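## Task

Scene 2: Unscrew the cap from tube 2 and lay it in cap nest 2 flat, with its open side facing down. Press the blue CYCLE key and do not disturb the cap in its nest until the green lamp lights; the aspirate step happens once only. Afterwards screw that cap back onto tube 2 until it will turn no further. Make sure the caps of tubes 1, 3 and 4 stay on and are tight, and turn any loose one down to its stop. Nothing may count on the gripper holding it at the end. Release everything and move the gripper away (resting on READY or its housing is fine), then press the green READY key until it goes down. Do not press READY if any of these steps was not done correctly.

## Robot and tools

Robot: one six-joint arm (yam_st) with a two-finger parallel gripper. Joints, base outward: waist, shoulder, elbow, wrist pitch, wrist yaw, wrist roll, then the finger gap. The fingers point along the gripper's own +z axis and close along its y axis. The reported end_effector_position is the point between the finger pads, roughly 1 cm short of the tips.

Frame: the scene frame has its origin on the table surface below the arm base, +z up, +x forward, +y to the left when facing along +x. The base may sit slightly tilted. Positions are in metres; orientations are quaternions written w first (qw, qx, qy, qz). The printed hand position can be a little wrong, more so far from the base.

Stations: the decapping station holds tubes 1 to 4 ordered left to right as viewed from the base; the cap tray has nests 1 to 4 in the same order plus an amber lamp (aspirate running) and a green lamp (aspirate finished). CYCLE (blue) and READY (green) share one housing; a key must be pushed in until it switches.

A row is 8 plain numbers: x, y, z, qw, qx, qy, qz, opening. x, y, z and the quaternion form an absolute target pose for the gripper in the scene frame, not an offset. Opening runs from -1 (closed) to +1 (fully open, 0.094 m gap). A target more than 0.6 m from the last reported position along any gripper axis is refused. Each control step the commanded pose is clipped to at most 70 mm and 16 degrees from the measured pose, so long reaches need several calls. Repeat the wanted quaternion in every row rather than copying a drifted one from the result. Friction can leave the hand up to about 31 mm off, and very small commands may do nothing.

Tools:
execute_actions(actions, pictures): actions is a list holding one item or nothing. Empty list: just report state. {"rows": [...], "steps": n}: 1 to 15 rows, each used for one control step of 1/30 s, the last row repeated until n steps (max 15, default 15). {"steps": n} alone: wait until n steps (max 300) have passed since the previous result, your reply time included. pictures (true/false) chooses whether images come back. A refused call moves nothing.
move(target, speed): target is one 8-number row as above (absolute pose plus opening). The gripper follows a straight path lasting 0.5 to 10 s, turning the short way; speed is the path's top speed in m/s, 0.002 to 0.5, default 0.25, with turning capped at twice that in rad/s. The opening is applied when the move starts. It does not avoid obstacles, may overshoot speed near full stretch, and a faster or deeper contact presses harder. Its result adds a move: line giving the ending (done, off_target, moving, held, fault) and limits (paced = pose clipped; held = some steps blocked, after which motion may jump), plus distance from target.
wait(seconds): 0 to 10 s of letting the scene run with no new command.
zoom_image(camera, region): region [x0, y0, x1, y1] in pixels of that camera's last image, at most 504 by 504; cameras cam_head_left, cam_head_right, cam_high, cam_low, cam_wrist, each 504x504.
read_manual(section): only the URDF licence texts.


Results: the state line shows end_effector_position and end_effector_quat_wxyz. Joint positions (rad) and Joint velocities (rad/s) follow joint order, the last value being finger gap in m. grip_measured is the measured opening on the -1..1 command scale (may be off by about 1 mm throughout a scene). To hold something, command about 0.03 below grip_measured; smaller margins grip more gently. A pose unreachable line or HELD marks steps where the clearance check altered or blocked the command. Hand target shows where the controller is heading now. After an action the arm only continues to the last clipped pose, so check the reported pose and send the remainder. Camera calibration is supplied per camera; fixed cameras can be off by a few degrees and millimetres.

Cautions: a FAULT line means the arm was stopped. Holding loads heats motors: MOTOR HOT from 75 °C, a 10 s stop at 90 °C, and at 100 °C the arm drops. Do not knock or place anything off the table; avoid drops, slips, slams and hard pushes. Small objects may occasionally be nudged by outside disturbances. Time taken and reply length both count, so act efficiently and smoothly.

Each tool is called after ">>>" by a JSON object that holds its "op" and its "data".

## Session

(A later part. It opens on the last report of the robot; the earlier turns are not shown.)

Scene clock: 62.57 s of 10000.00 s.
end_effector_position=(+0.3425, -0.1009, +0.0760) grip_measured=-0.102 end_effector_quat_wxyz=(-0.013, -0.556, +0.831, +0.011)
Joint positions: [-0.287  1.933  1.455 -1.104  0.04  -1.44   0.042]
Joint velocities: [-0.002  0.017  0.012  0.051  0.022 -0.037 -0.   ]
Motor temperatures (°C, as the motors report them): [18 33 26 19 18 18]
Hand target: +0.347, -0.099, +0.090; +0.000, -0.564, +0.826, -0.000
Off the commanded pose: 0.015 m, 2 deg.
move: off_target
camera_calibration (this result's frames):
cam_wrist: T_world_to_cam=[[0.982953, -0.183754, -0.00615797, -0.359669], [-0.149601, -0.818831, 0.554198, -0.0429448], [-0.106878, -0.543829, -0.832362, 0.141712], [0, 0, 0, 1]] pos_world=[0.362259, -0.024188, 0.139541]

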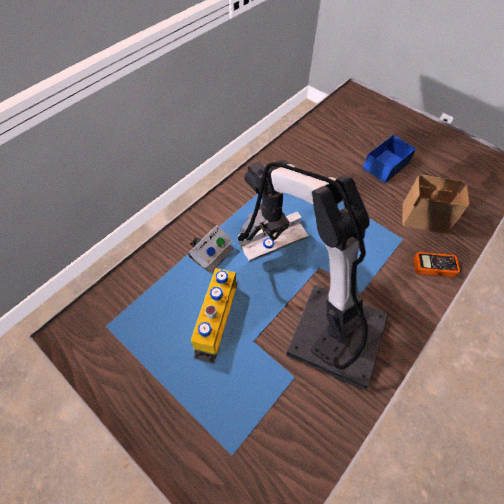

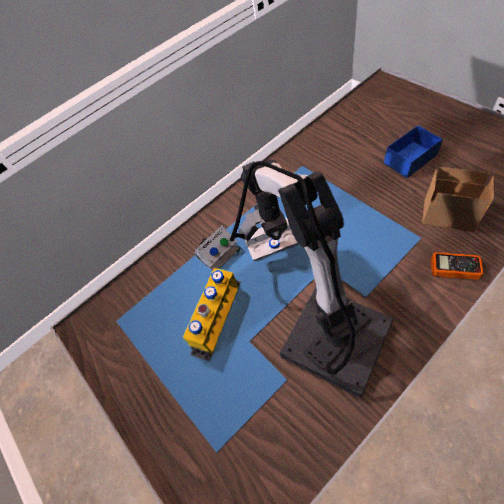

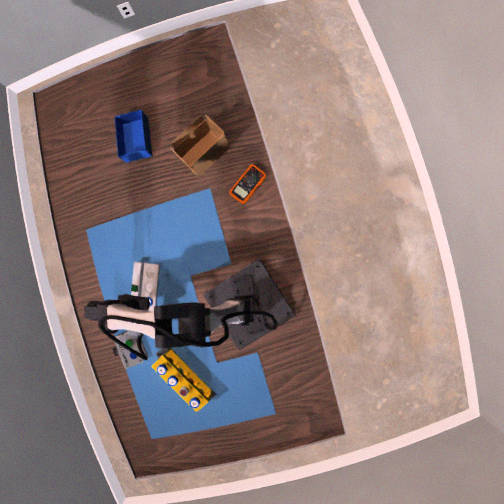

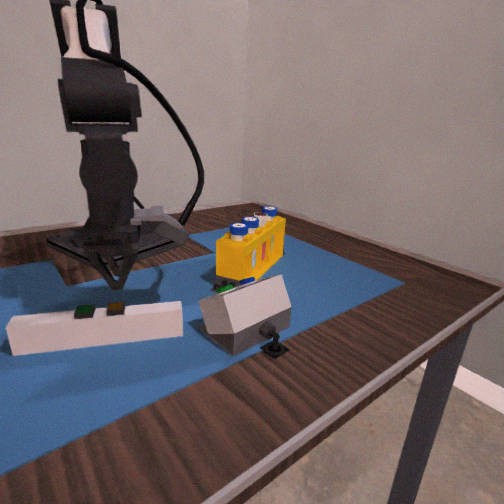

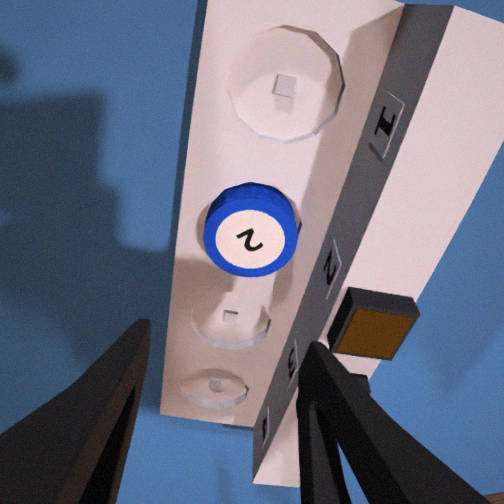

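>>> {"op": "zoom_image", "data": {"camera": "cam_wrist", "region": [180,160,320,300]}}

>>> {"op": "zoom_image", "data": {"camera": "cam_head_left", "region": [180,210,300,280]}}

Region (180, 160, 320, 300) of cam_wrist's 504x504 image, scaled by 3.600, with more detail than that image has.

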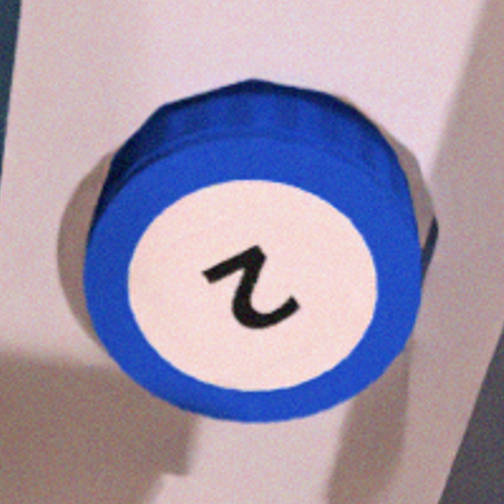

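Region (180, 210, 300, 280) of cam_head_left's 504x504 image, scaled by 4.200, with more detail than that image has; it fills the top 294 rows of this view, and the rest is white.

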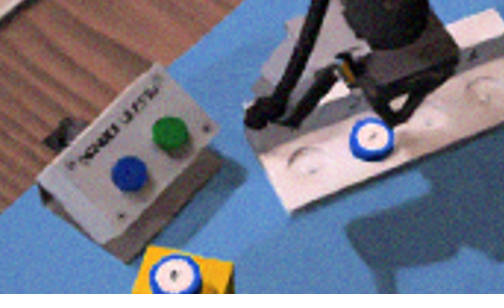

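>>> {"op": "move", "data": {"target": [0.416,0.073,0.115,0.216,-0.03,0.9755,0.0066,-1], "speed": 0.3}}

Scene clock: 68.23 s of 10000.00 s.
end_effector_position=(+0.4131, +0.0731, +0.1114) grip_measured=-0.990 end_effector_quat_wxyz=(+0.204, -0.037, +0.978, +0.006)
Joint positions: [ 0.2    1.786  1.298 -0.671  0.1    0.119  0.   ]
Joint velocities: [-0.012 -0.032  0.012 -0.022  0.007 -0.022 -0.001]
Motor temperatures (°C, as the motors report them): [18 34 27 19 18 18]
Hand target: +0.414, +0.074, +0.115; +0.214, -0.032, +0.976, +0.005
Off the commanded pose: 0.005 m, 2 deg.
move: done
camera_calibration (this result's frames):
cam_wrist: T_world_to_cam=[[0.251078, -0.96158, 0.111014, -0.0507468], [-0.95682, -0.229193, 0.178792, 0.422627], [-0.146479, -0.151111, -0.977604, 0.277226], [0, 0, 0, 1]] pos_world=[0.457726, 0.0899581, 0.201088]

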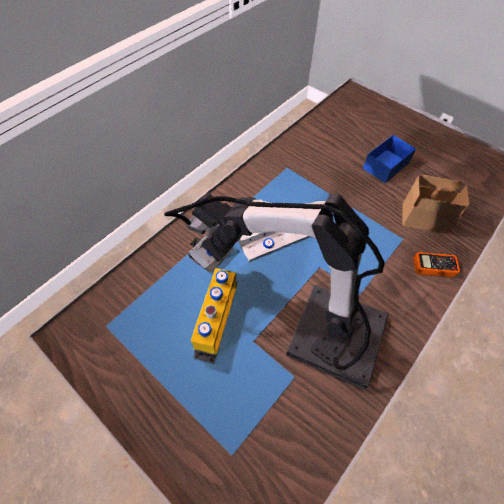

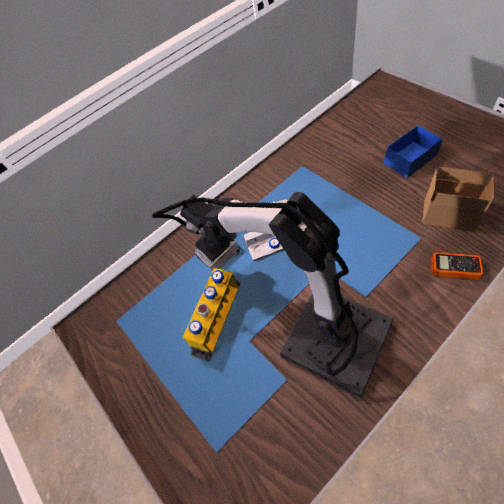

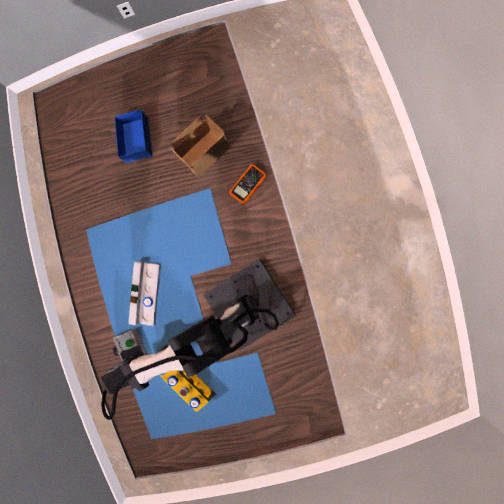

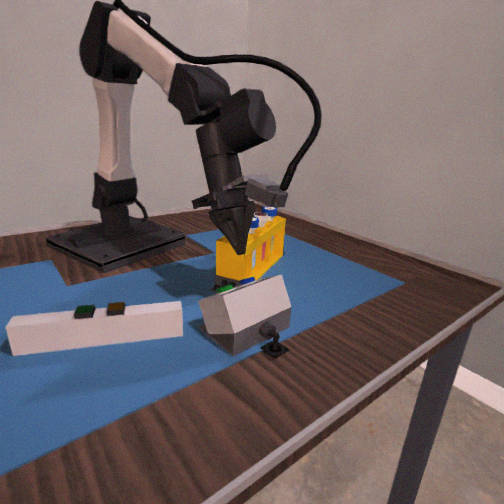

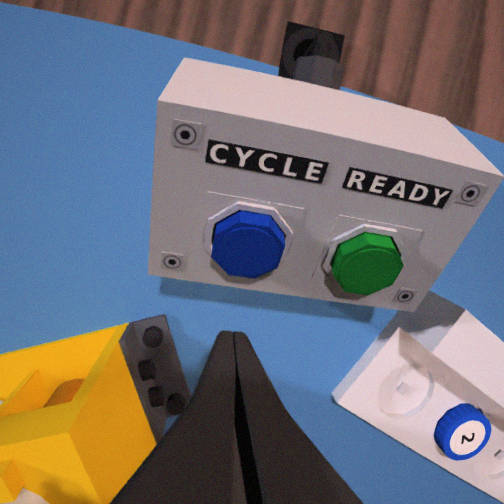

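>>> {"op": "move", "data": {"target": [0.428,0.068,0.087,0.216,-0.03,0.9755,0.0066,-1], "speed": 0.05}}

Scene clock: 70.47 s of 10000.00 s.
end_effector_position=(+0.4269, +0.0700, +0.0936) grip_measured=-0.990 end_effector_quat_wxyz=(+0.218, -0.028, +0.976, +0.006)
Joint positions: [ 0.184  1.832  1.271 -0.57   0.101  0.12   0.   ]
Joint velocities: [ 0.007 -0.002 -0.017  0.022  0.007  0.037 -0.   ]
Motor temperatures (°C, as the motors report them): [18 34 27 19 18 18]
Hand target: +0.428, +0.068, +0.087; +0.216, -0.030, +0.976, +0.007
Off the commanded pose: 0.007 m, 0 deg.
move: done
camera_calibration (this result's frames):
cam_wrist: T_world_to_cam=[[0.230679, -0.966512, 0.112439, -0.0462705], [-0.965377, -0.212867, 0.150782, 0.443454], [-0.121798, -0.143329, -0.982152, 0.250668], [0, 0, 0, 1]] pos_world=[0.469305, 0.0856037, 0.184532]

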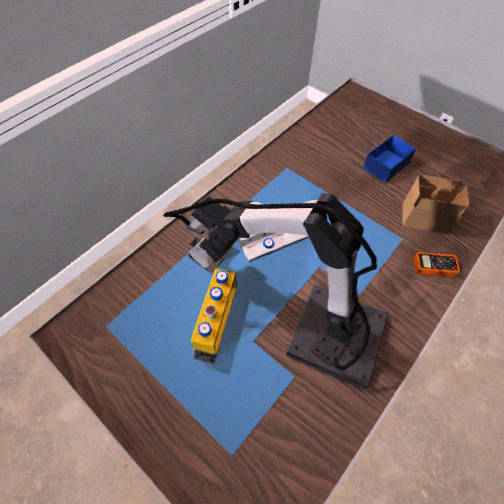

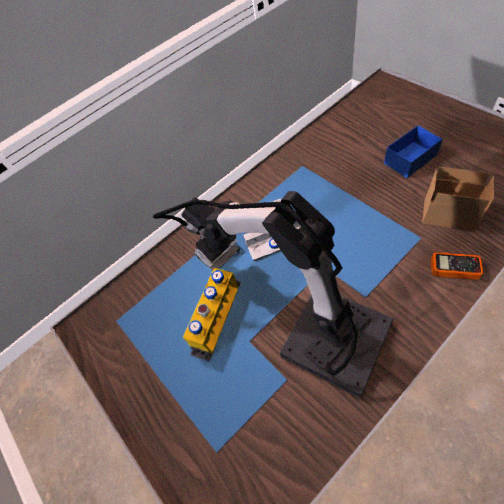

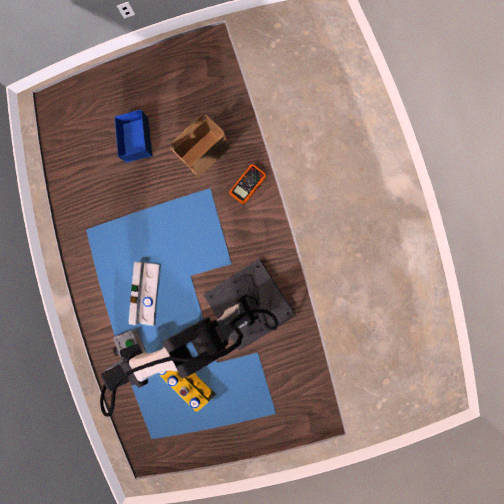

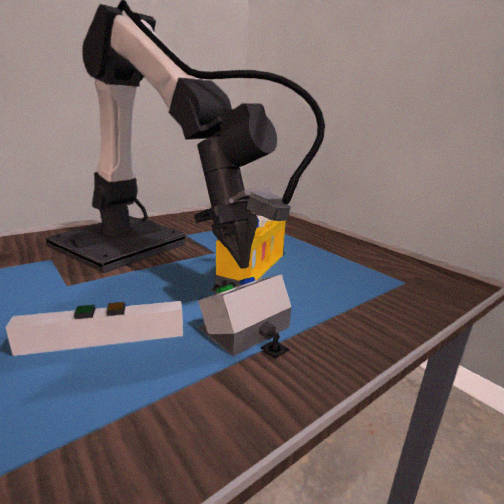

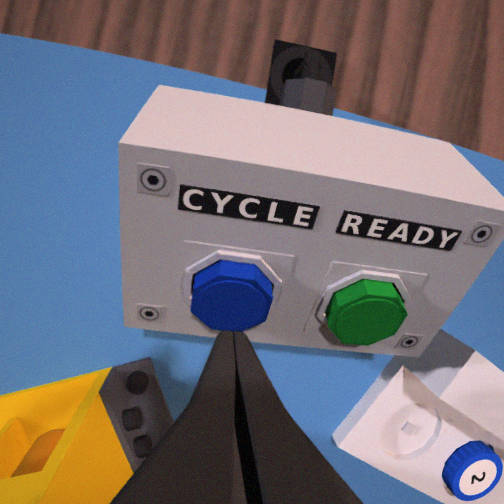

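>>> {"op": "move", "data": {"target": [0.437,0.070,0.050,0.216,-0.03,0.9755,0.0066,-1], "speed": 0.02}}

Scene clock: 73.33 s of 10000.00 s.
end_effector_position=(+0.4349, +0.0718, +0.0712) grip_measured=-0.990 end_effector_quat_wxyz=(+0.223, -0.028, +0.974, +0.006)
Joint positions: [ 0.183  1.885  1.24  -0.475  0.102  0.117  0.   ]
Joint velocities: [ 0.007  0.002 -0.002  0.051 -0.022 -0.037  0.001]
Motor temperatures (°C, as the motors report them): [18 34 27 20 18 18]
Hand target: +0.435, +0.070, +0.051; +0.215, -0.030, +0.976, +0.006
Off the commanded pose: 0.021 m, 1 deg.
move: off_target
camera_calibration (this result's frames):
cam_wrist: T_world_to_cam=[[0.229713, -0.966536, 0.114194, -0.0434957], [-0.966901, -0.213247, 0.140098, 0.456414], [-0.111058, -0.142596, -0.983531, 0.225269], [0, 0, 0, 1]] pos_world=[0.476317, 0.0874114, 0.162583]

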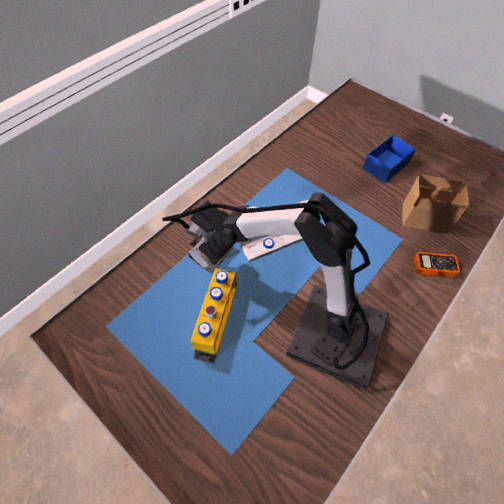

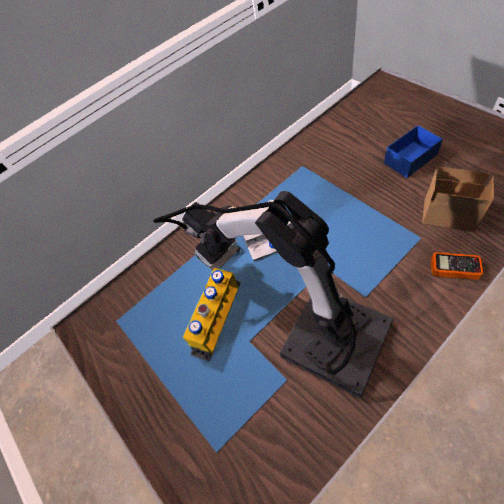

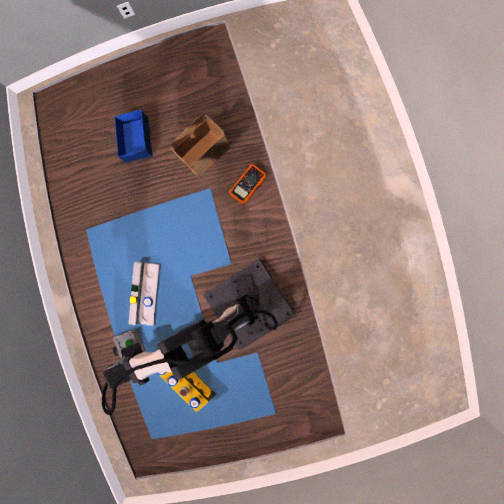

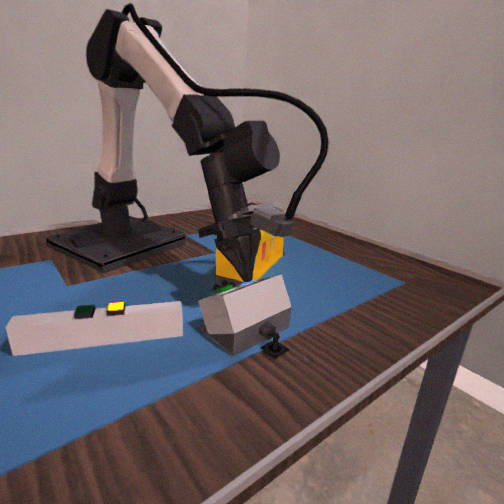

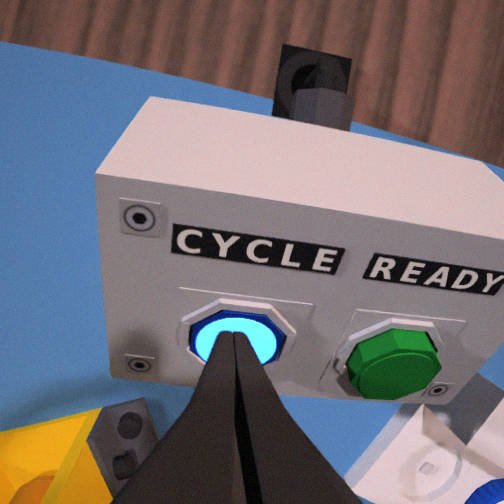

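>>> {"op": "move", "data": {"target": [0.415,0.06,0.12,0.216,-0.03,0.9755,0.0066,-1], "speed": 0.1}}

>>> {"op": "move", "data": {"target": [0.347,-0.101,0.07,0,0.1857,0.9826,0,-0.1], "speed": 0.15}}

>>> {"op": "wait", "data": {"seconds": 5}}

Scene clock: 75.27 s of 10000.00 s.
end_effector_position=(+0.4132, +0.0618, +0.1109) grip_measured=-0.990 end_effector_quat_wxyz=(+0.208, -0.029, +0.978, +0.004)
Joint positions: [ 0.172  1.773  1.278 -0.656  0.097  0.109  0.   ]
Joint velocities: [ 0.002  0.002  0.002 -0.007 -0.007 -0.037  0.   ]
Motor temperatures (°C, as the motors report them): [18 34 27 20 18 18]
Hand target: +0.416, +0.060, +0.120; +0.216, -0.030, +0.976, +0.007
Off the commanded pose: 0.009 m, 1 deg.
move: done
camera_calibration (this result's frames):
cam_wrist: T_world_to_cam=[[0.232916, -0.965944, 0.112701, -0.053921], [-0.962063, -0.211934, 0.171811, 0.42211], [-0.142075, -0.148444, -0.978662, 0.273108], [0, 0, 0, 1]] pos_world=[0.457457, 0.0779158, 0.200834]

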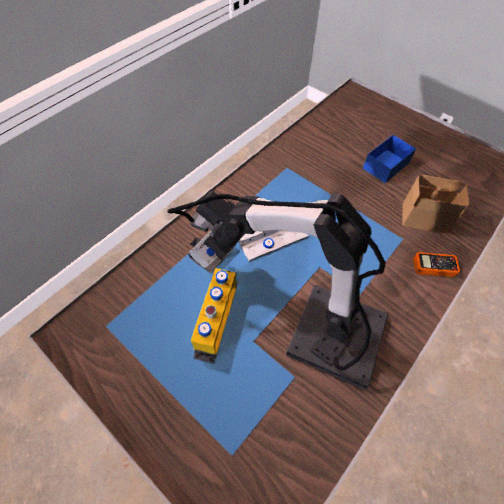

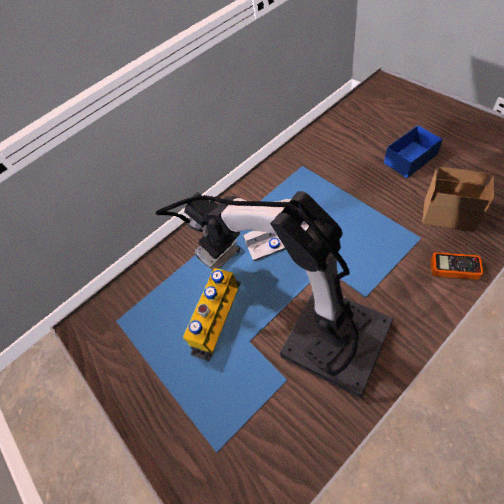

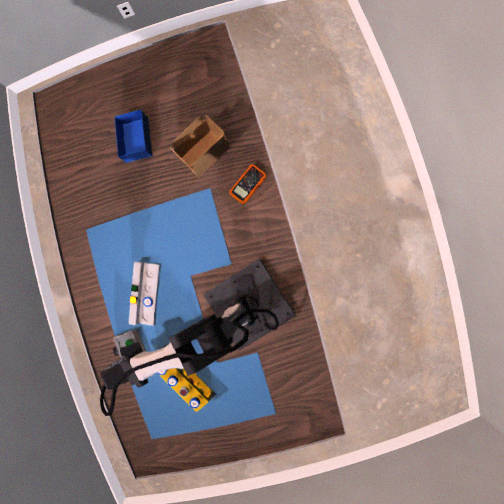

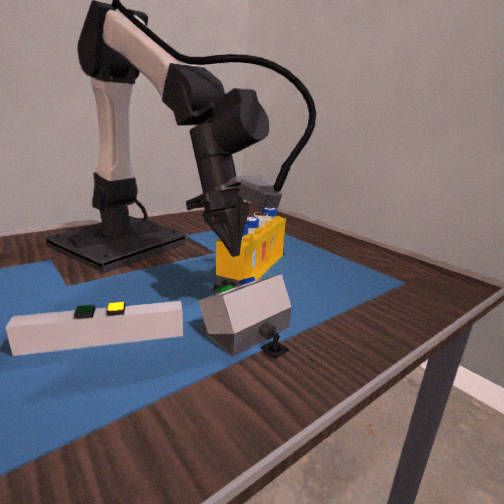

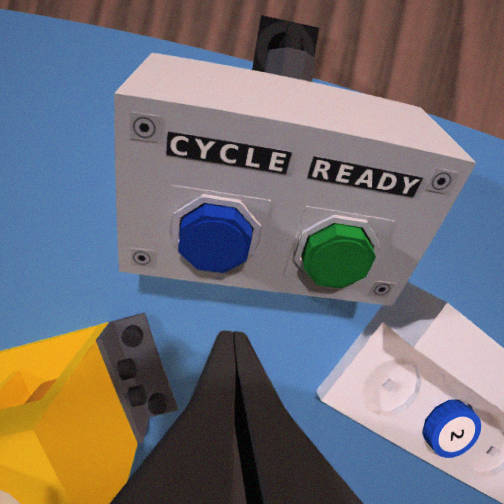

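Scene clock: 77.70 s of 10000.00 s.
end_effector_position=(+0.3469, -0.1013, +0.0704) grip_measured=-0.102 end_effector_quat_wxyz=(+0.005, +0.189, +0.982, -0.001)
Joint positions: [-0.287  1.916  1.409 -1.033  0.036  0.117  0.042]
Joint velocities: [-0.007 -0.017  0.002 -0.037 -0.022 -0.081  0.001]
Motor temperatures (°C, as the motors report them): [18 34 27 20 18 18]
Hand target: +0.349, -0.102, +0.070; +0.001, +0.187, +0.982, +0.002
Off the commanded pose: 0.000 m, 1 deg.
move: done
camera_calibration (this result's frames):
cam_wrist: T_world_to_cam=[[-0.172102, -0.984654, 0.0289546, -0.0469312], [-0.823845, 0.159985, 0.543769, 0.29425], [-0.540056, 0.0697294, -0.838736, 0.350121], [0, 0, 0, 1]] pos_world=[0.423424, -0.1177, 0.135014]

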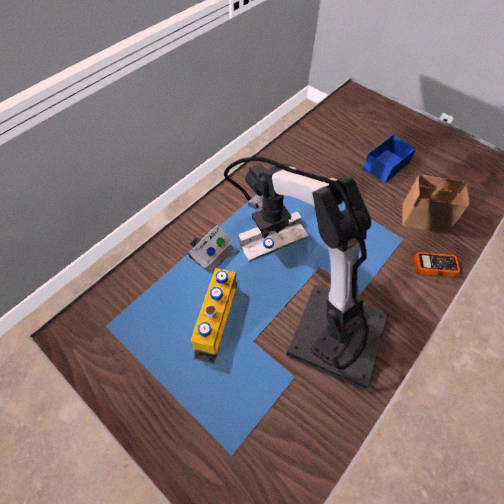

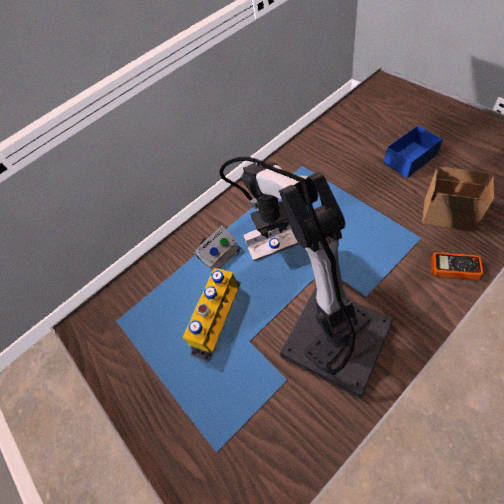

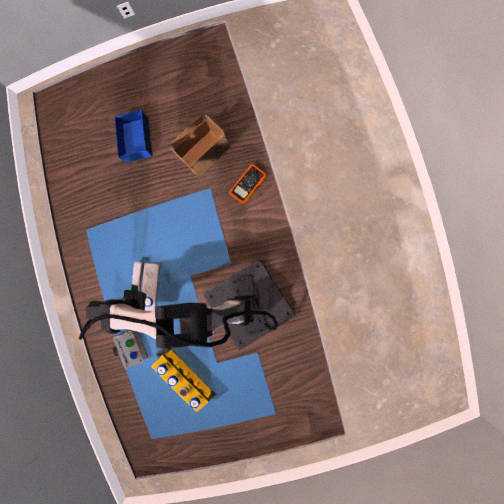

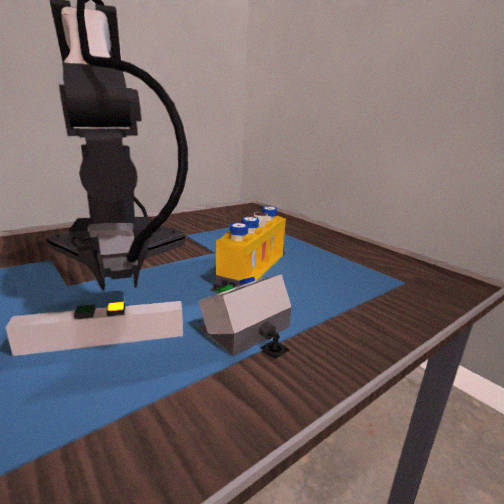

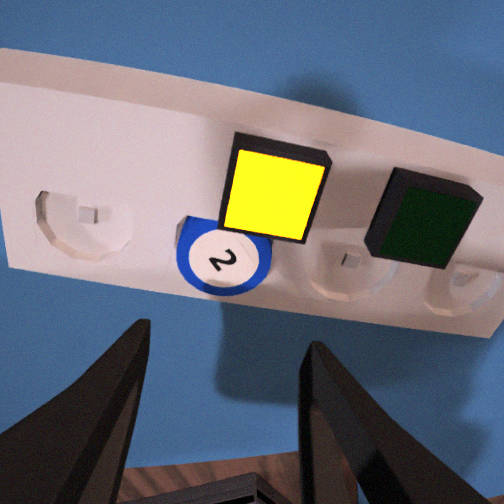

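Scene clock: 82.70 s of 10000.00 s.
end_effector_position=(+0.3463, -0.1011, +0.0703) grip_measured=-0.102 end_effector_quat_wxyz=(+0.004, +0.189, +0.982, -0.001)
Joint positions: [-0.287  1.916  1.409 -1.035  0.036  0.117  0.042]
Joint velocities: [-0.002 -0.017  0.002 -0.051  0.037  0.051 -0.   ]
Motor temperatures (°C, as the motors report them): [18 34 28 20 18 18]
Hand target: +0.349, -0.102, +0.070; +0.001, +0.187, +0.982, +0.002
Off the commanded pose: 0.001 m, 1 deg.
Steps of this call (steps 1 to 150: nothing new was sent). Readings (end_effector_position):
1: (+0.3468, -0.1012, +0.0704)
2: (+0.3467, -0.1012, +0.0704)
4: (+0.3465, -0.1012, +0.0703)
8: (+0.3464, -0.1011, +0.0703)
150: the state above
camera_calibration (this result's frames):
cam_wrist: T_world_to_cam=[[-0.171961, -0.984684, 0.0287488, -0.0469179], [-0.822654, 0.159596, 0.545682, 0.293195], [-0.541913, 0.0701855, -0.837499, 0.350415], [0, 0, 0, 1]] pos_world=[0.423025, -0.117586, 0.13483]

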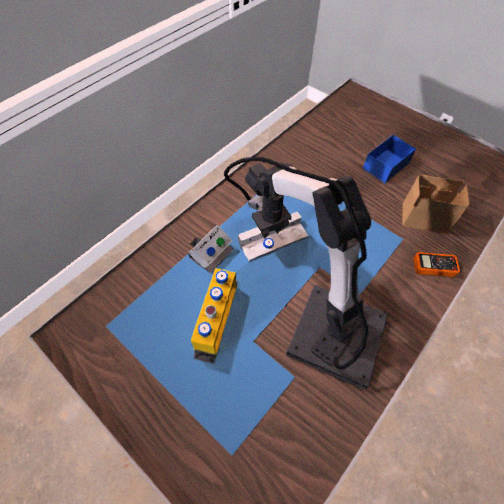

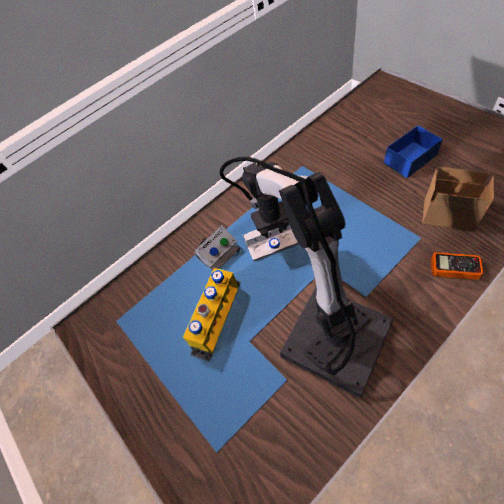

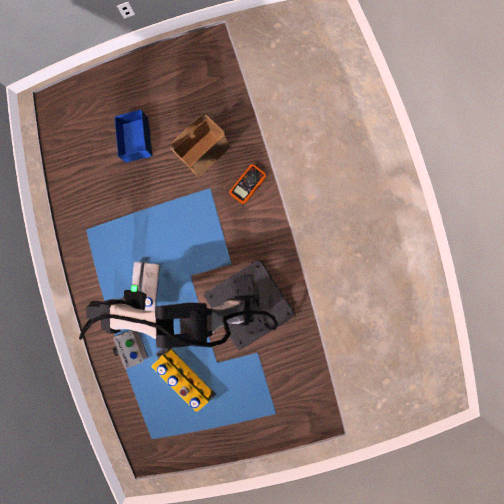

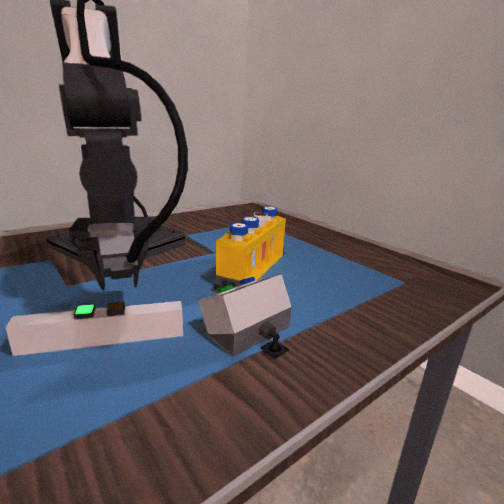

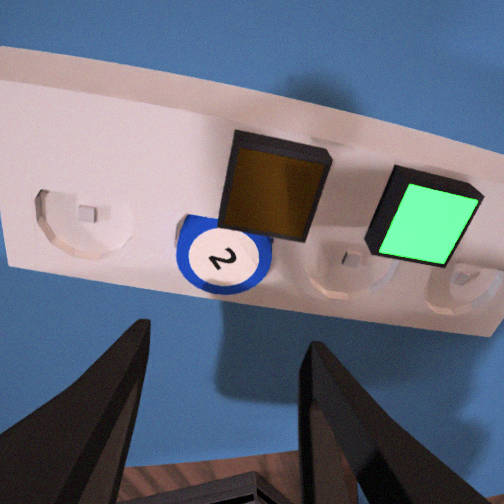

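Green. Descend.

>>> {"op": "move", "data": {"target": [0.345,-0.099,0.013,0,0.1857,0.9826,0,-0.1], "speed": 0.04}}

Scene clock: 84.90 s of 10000.00 s.
end_effector_position=(+0.3458, -0.0992, +0.0203) grip_measured=-0.102 end_effector_quat_wxyz=(+0.004, +0.189, +0.982, -0.001)
Joint positions: [-0.287  1.983  1.29  -0.849  0.036  0.117  0.042]
Joint velocities: [-0.022  0.017 -0.007 -0.066  0.007  0.066 -0.   ]
Motor temperatures (°C, as the motors report them): [18 34 28 19 18 18]
Hand target: +0.344, -0.099, +0.013; -0.000, +0.186, +0.983, -0.000
Off the commanded pose: 0.007 m, 1 deg.
move: done
camera_calibration (this result's frames):
cam_wrist: T_world_to_cam=[[-0.172008, -0.984674, 0.0288174, -0.0436583], [-0.823052, 0.159726, 0.545045, 0.319938], [-0.541294, 0.0700335, -0.837912, 0.307859], [0, 0, 0, 1]] pos_world=[0.422458, -0.115652, 0.0848365]

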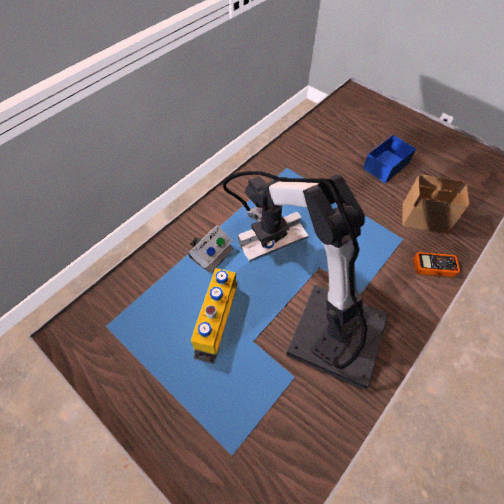

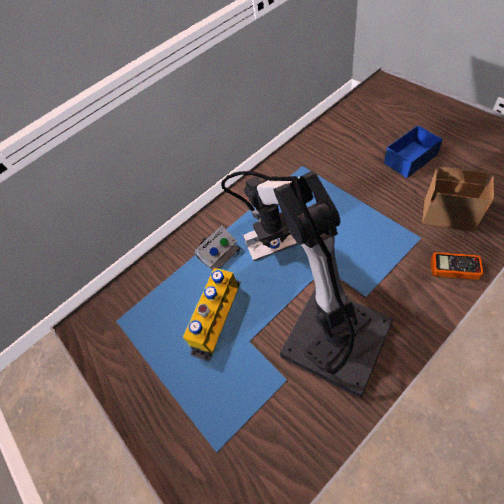

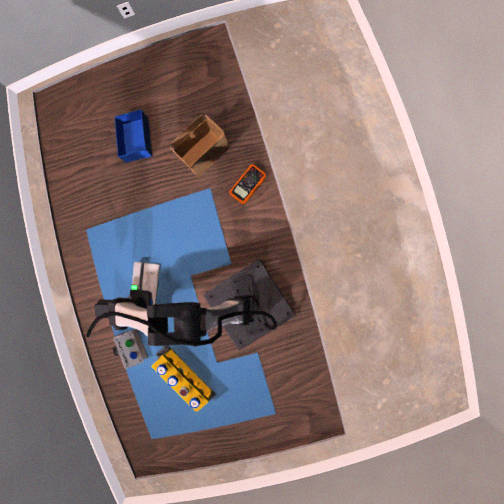

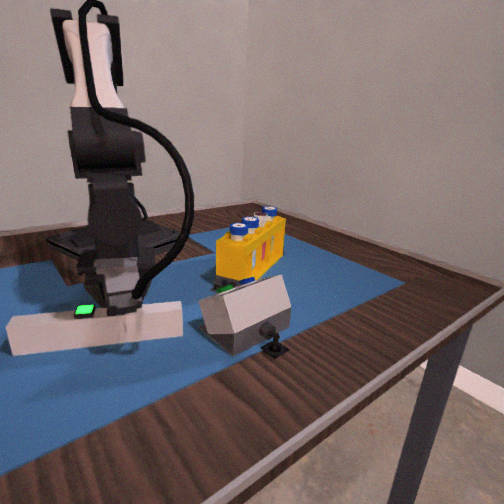

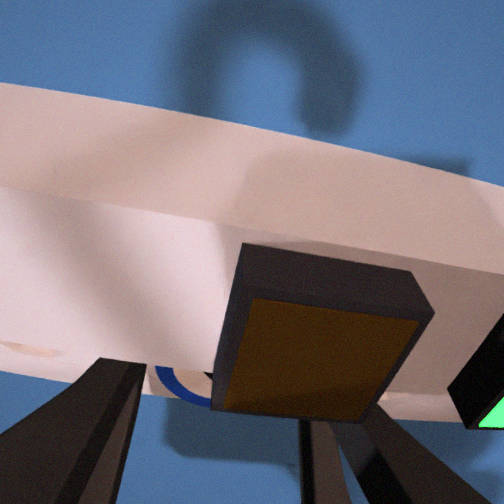

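>>> {"op": "execute_actions", "data": {"actions": [{"rows":[[0.346,-0.099,0.02,0,0.1857,0.9826,0,-0.35]],"steps":10}], "pictures": false}}

>>> {"op": "move", "data": {"target": [0.346,-0.099,0.09,0,0.1857,0.9826,0,-0.35], "speed": 0.1}}

>>> {"op": "move", "data": {"target": [0.31,0.05,0.175,0,-0.5,0.866,0,-0.35], "speed": 0.4}}

>>> {"op": "move", "data": {"target": [0.2822,0.2202,0.17,0,-0.9744,0.225,0,-0.35], "speed": 0.4}}

Scene clock: 86.60 s of 10000.00 s.
end_effector_position=(+0.3463, -0.0983, +0.0203) grip_measured=-0.317 end_effector_quat_wxyz=(+0.005, +0.189, +0.982, +0.002)
Joint positions: [-0.287  1.983  1.29  -0.848  0.031  0.117  0.032]
Joint velocities: [ 0.002 -0.002 -0.012 -0.125  0.066 -0.081  0.   ]
Motor temperatures (°C, as the motors report them): [18 34 28 19 18 18]
Hand target: +0.346, -0.099, +0.020; +0.000, +0.186, +0.983, +0.000
Off the commanded pose: 0.001 m, 1 deg.
Steps of this call (steps 1 to 41: nothing new was sent; steps 42 to 51: all 10 steps of this action). Readings (end_effector_position):
42: (+0.3462, -0.0993, +0.0203)
43: (+0.3464, -0.0985, +0.0203)
45: (+0.3463, -0.0983, +0.0203)
49: (+0.3463, -0.0983, +0.0203)
51: the state above

Scene clock: 88.10 s of 10000.00 s.
end_effector_position=(+0.3441, -0.0996, +0.0802) grip_measured=-0.317 end_effector_quat_wxyz=(-0.010, +0.188, +0.982, +0.003)
Joint positions: [-0.287  1.922  1.457 -1.105  0.029  0.117  0.032]
Joint velocities: [-0.007  0.002 -0.002 -0.007 -0.007 -0.037 -0.001]
Motor temperatures (°C, as the motors report them): [18 34 28 19 18 18]
Hand target: +0.347, -0.099, +0.090; -0.000, +0.186, +0.983, -0.000
Off the commanded pose: 0.010 m, 1 deg.
move: done
camera_calibration (this result's frames):
cam_wrist: T_world_to_cam=[[-0.170084, -0.985223, 0.0201712, -0.0461473], [-0.808984, 0.151289, 0.568029, 0.278435], [-0.562687, 0.0802946, -0.822761, 0.364384], [0, 0, 0, 1]] pos_world=[0.422435, -0.116848, 0.142573]

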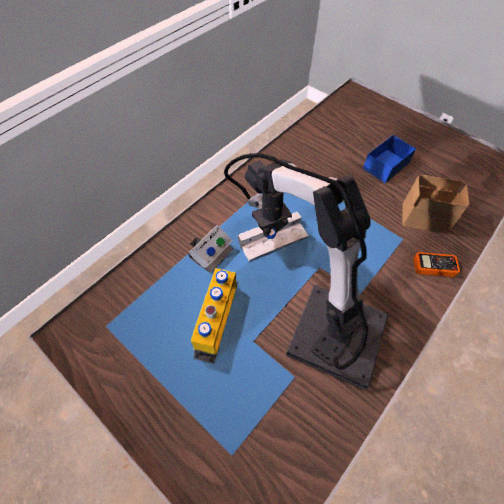

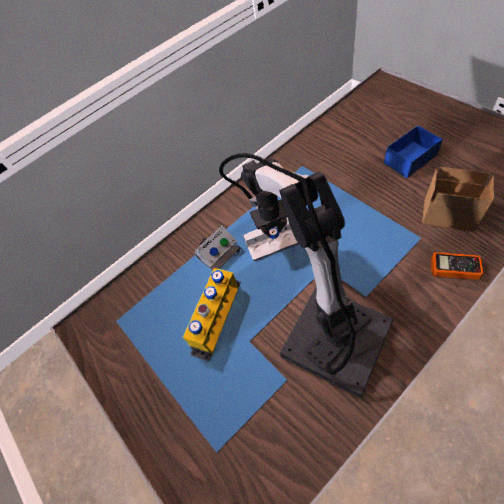

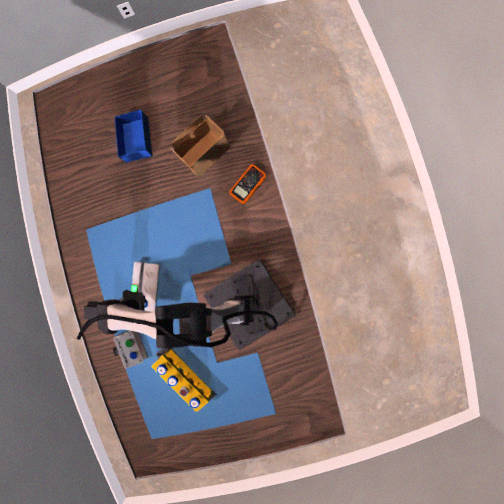

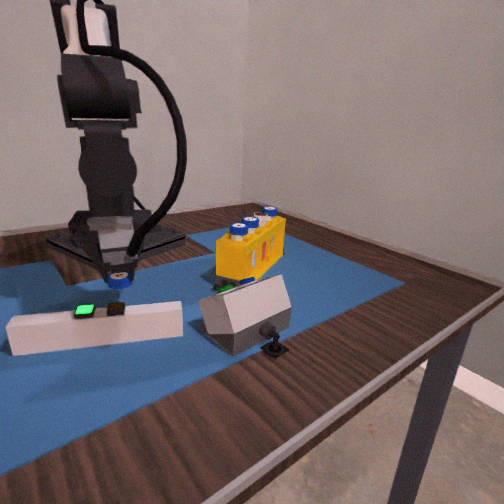

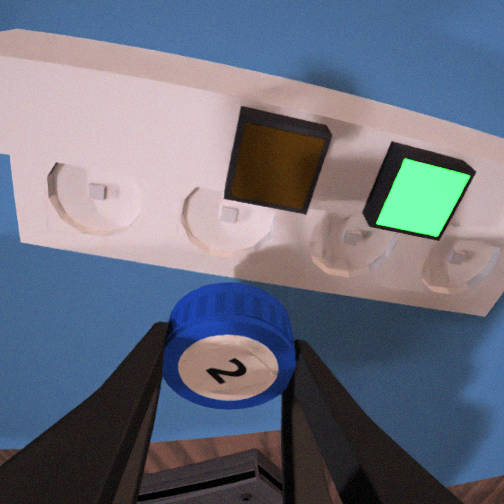

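Scene clock: 90.50 s of 10000.00 s.
end_effector_position=(+0.3090, +0.0496, +0.1656) grip_measured=-0.317 end_effector_quat_wxyz=(-0.013, -0.493, +0.870, +0.004)
Joint positions: [ 0.175  1.745  1.548 -1.397  0.04  -0.831  0.032]
Joint velocities: [-0.002 -0.017  0.007 -0.022  0.007 -0.022 -0.001]
Motor temperatures (°C, as the motors report them): [18 34 28 19 18 18]
Hand target: +0.310, +0.050, +0.176; -0.002, -0.500, +0.866, -0.001
Off the commanded pose: 0.009 m, 2 deg.
move: done
camera_calibration (this result's frames):
cam_wrist: T_world_to_cam=[[0.945227, -0.326396, 0.00334537, -0.281284], [-0.271564, -0.780666, 0.562862, 0.0599557], [-0.181104, -0.532941, -0.826544, 0.316007], [0, 0, 0, 1]] pos_world=[0.339389, 0.123408, 0.228388]

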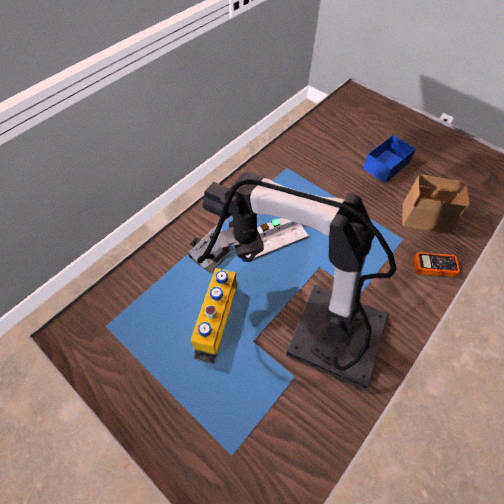

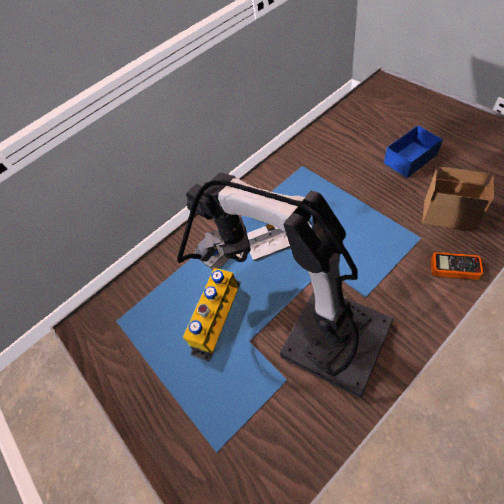

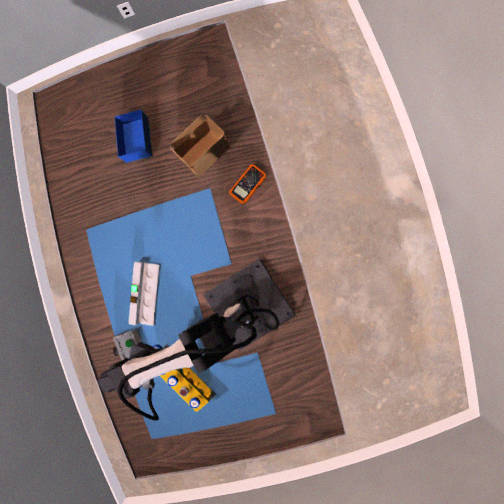

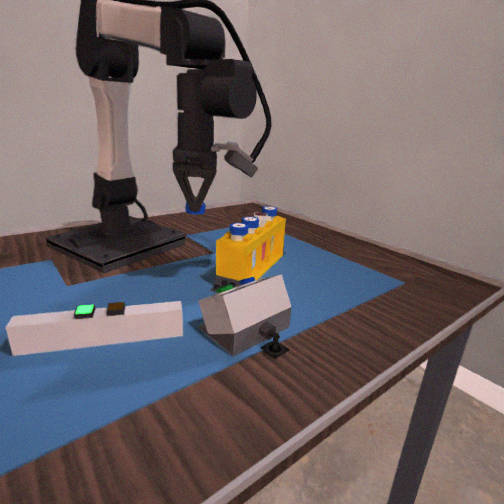

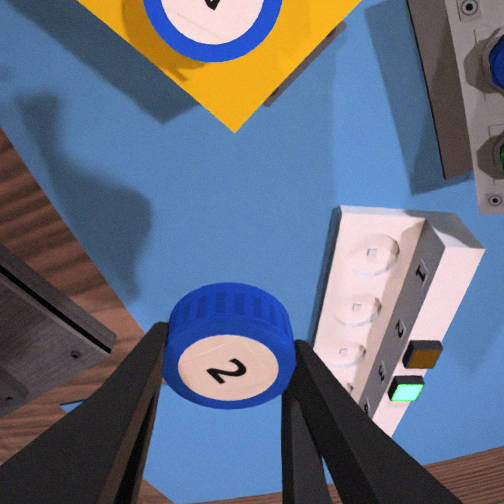

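Scene clock: 93.20 s of 10000.00 s.
end_effector_position=(+0.2800, +0.2184, +0.1696) grip_measured=-0.317 end_effector_quat_wxyz=(-0.001, +0.972, -0.234, +0.004)
Joint positions: [ 0.673  1.91   1.745 -1.415  0.042 -1.973  0.032]
Joint velocities: [ 0.007  0.007 -0.017 -0.007 -0.007 -0.095 -0.   ]
Motor temperatures (°C, as the motors report them): [18 34 28 19 18 18]
Hand target: +0.280, +0.220, +0.169; +0.003, +0.974, -0.225, +0.001
Off the commanded pose: 0.003 m, 1 deg.
move: done
camera_calibration (this result's frames):
cam_wrist: T_world_to_cam=[[0.260727, 0.964962, 0.029491, -0.293622], [0.796387, -0.232245, 0.558418, -0.23644], [0.545701, -0.122108, -0.829036, 0.111211], [0, 0, 0, 1]] pos_world=[0.204166, 0.242002, 0.232889]

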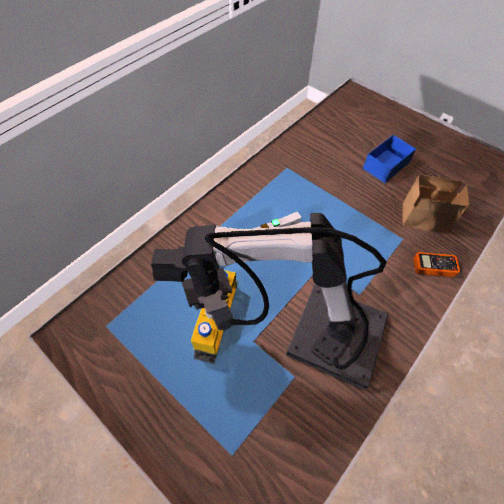

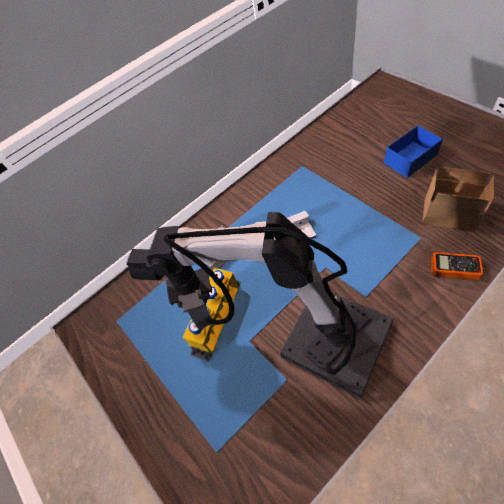

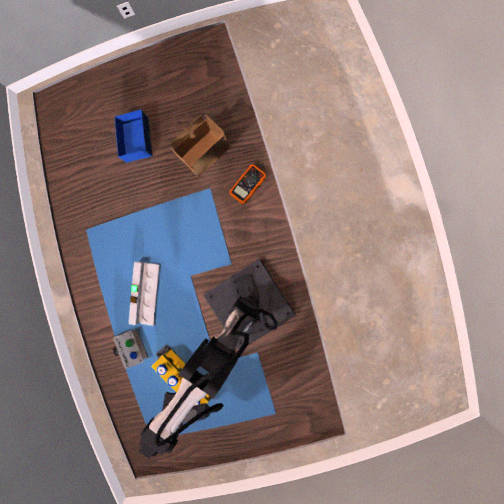

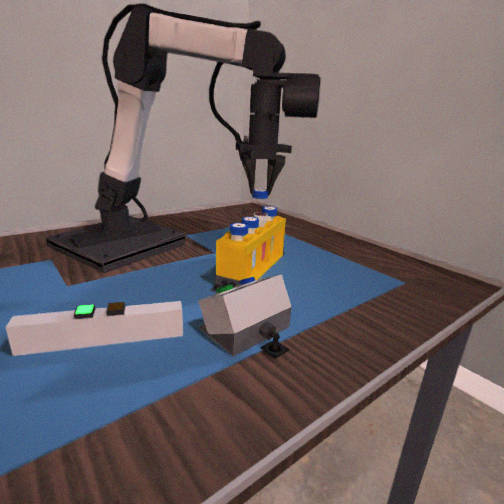

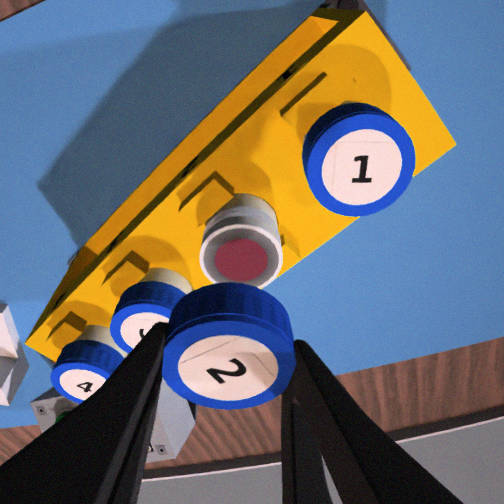

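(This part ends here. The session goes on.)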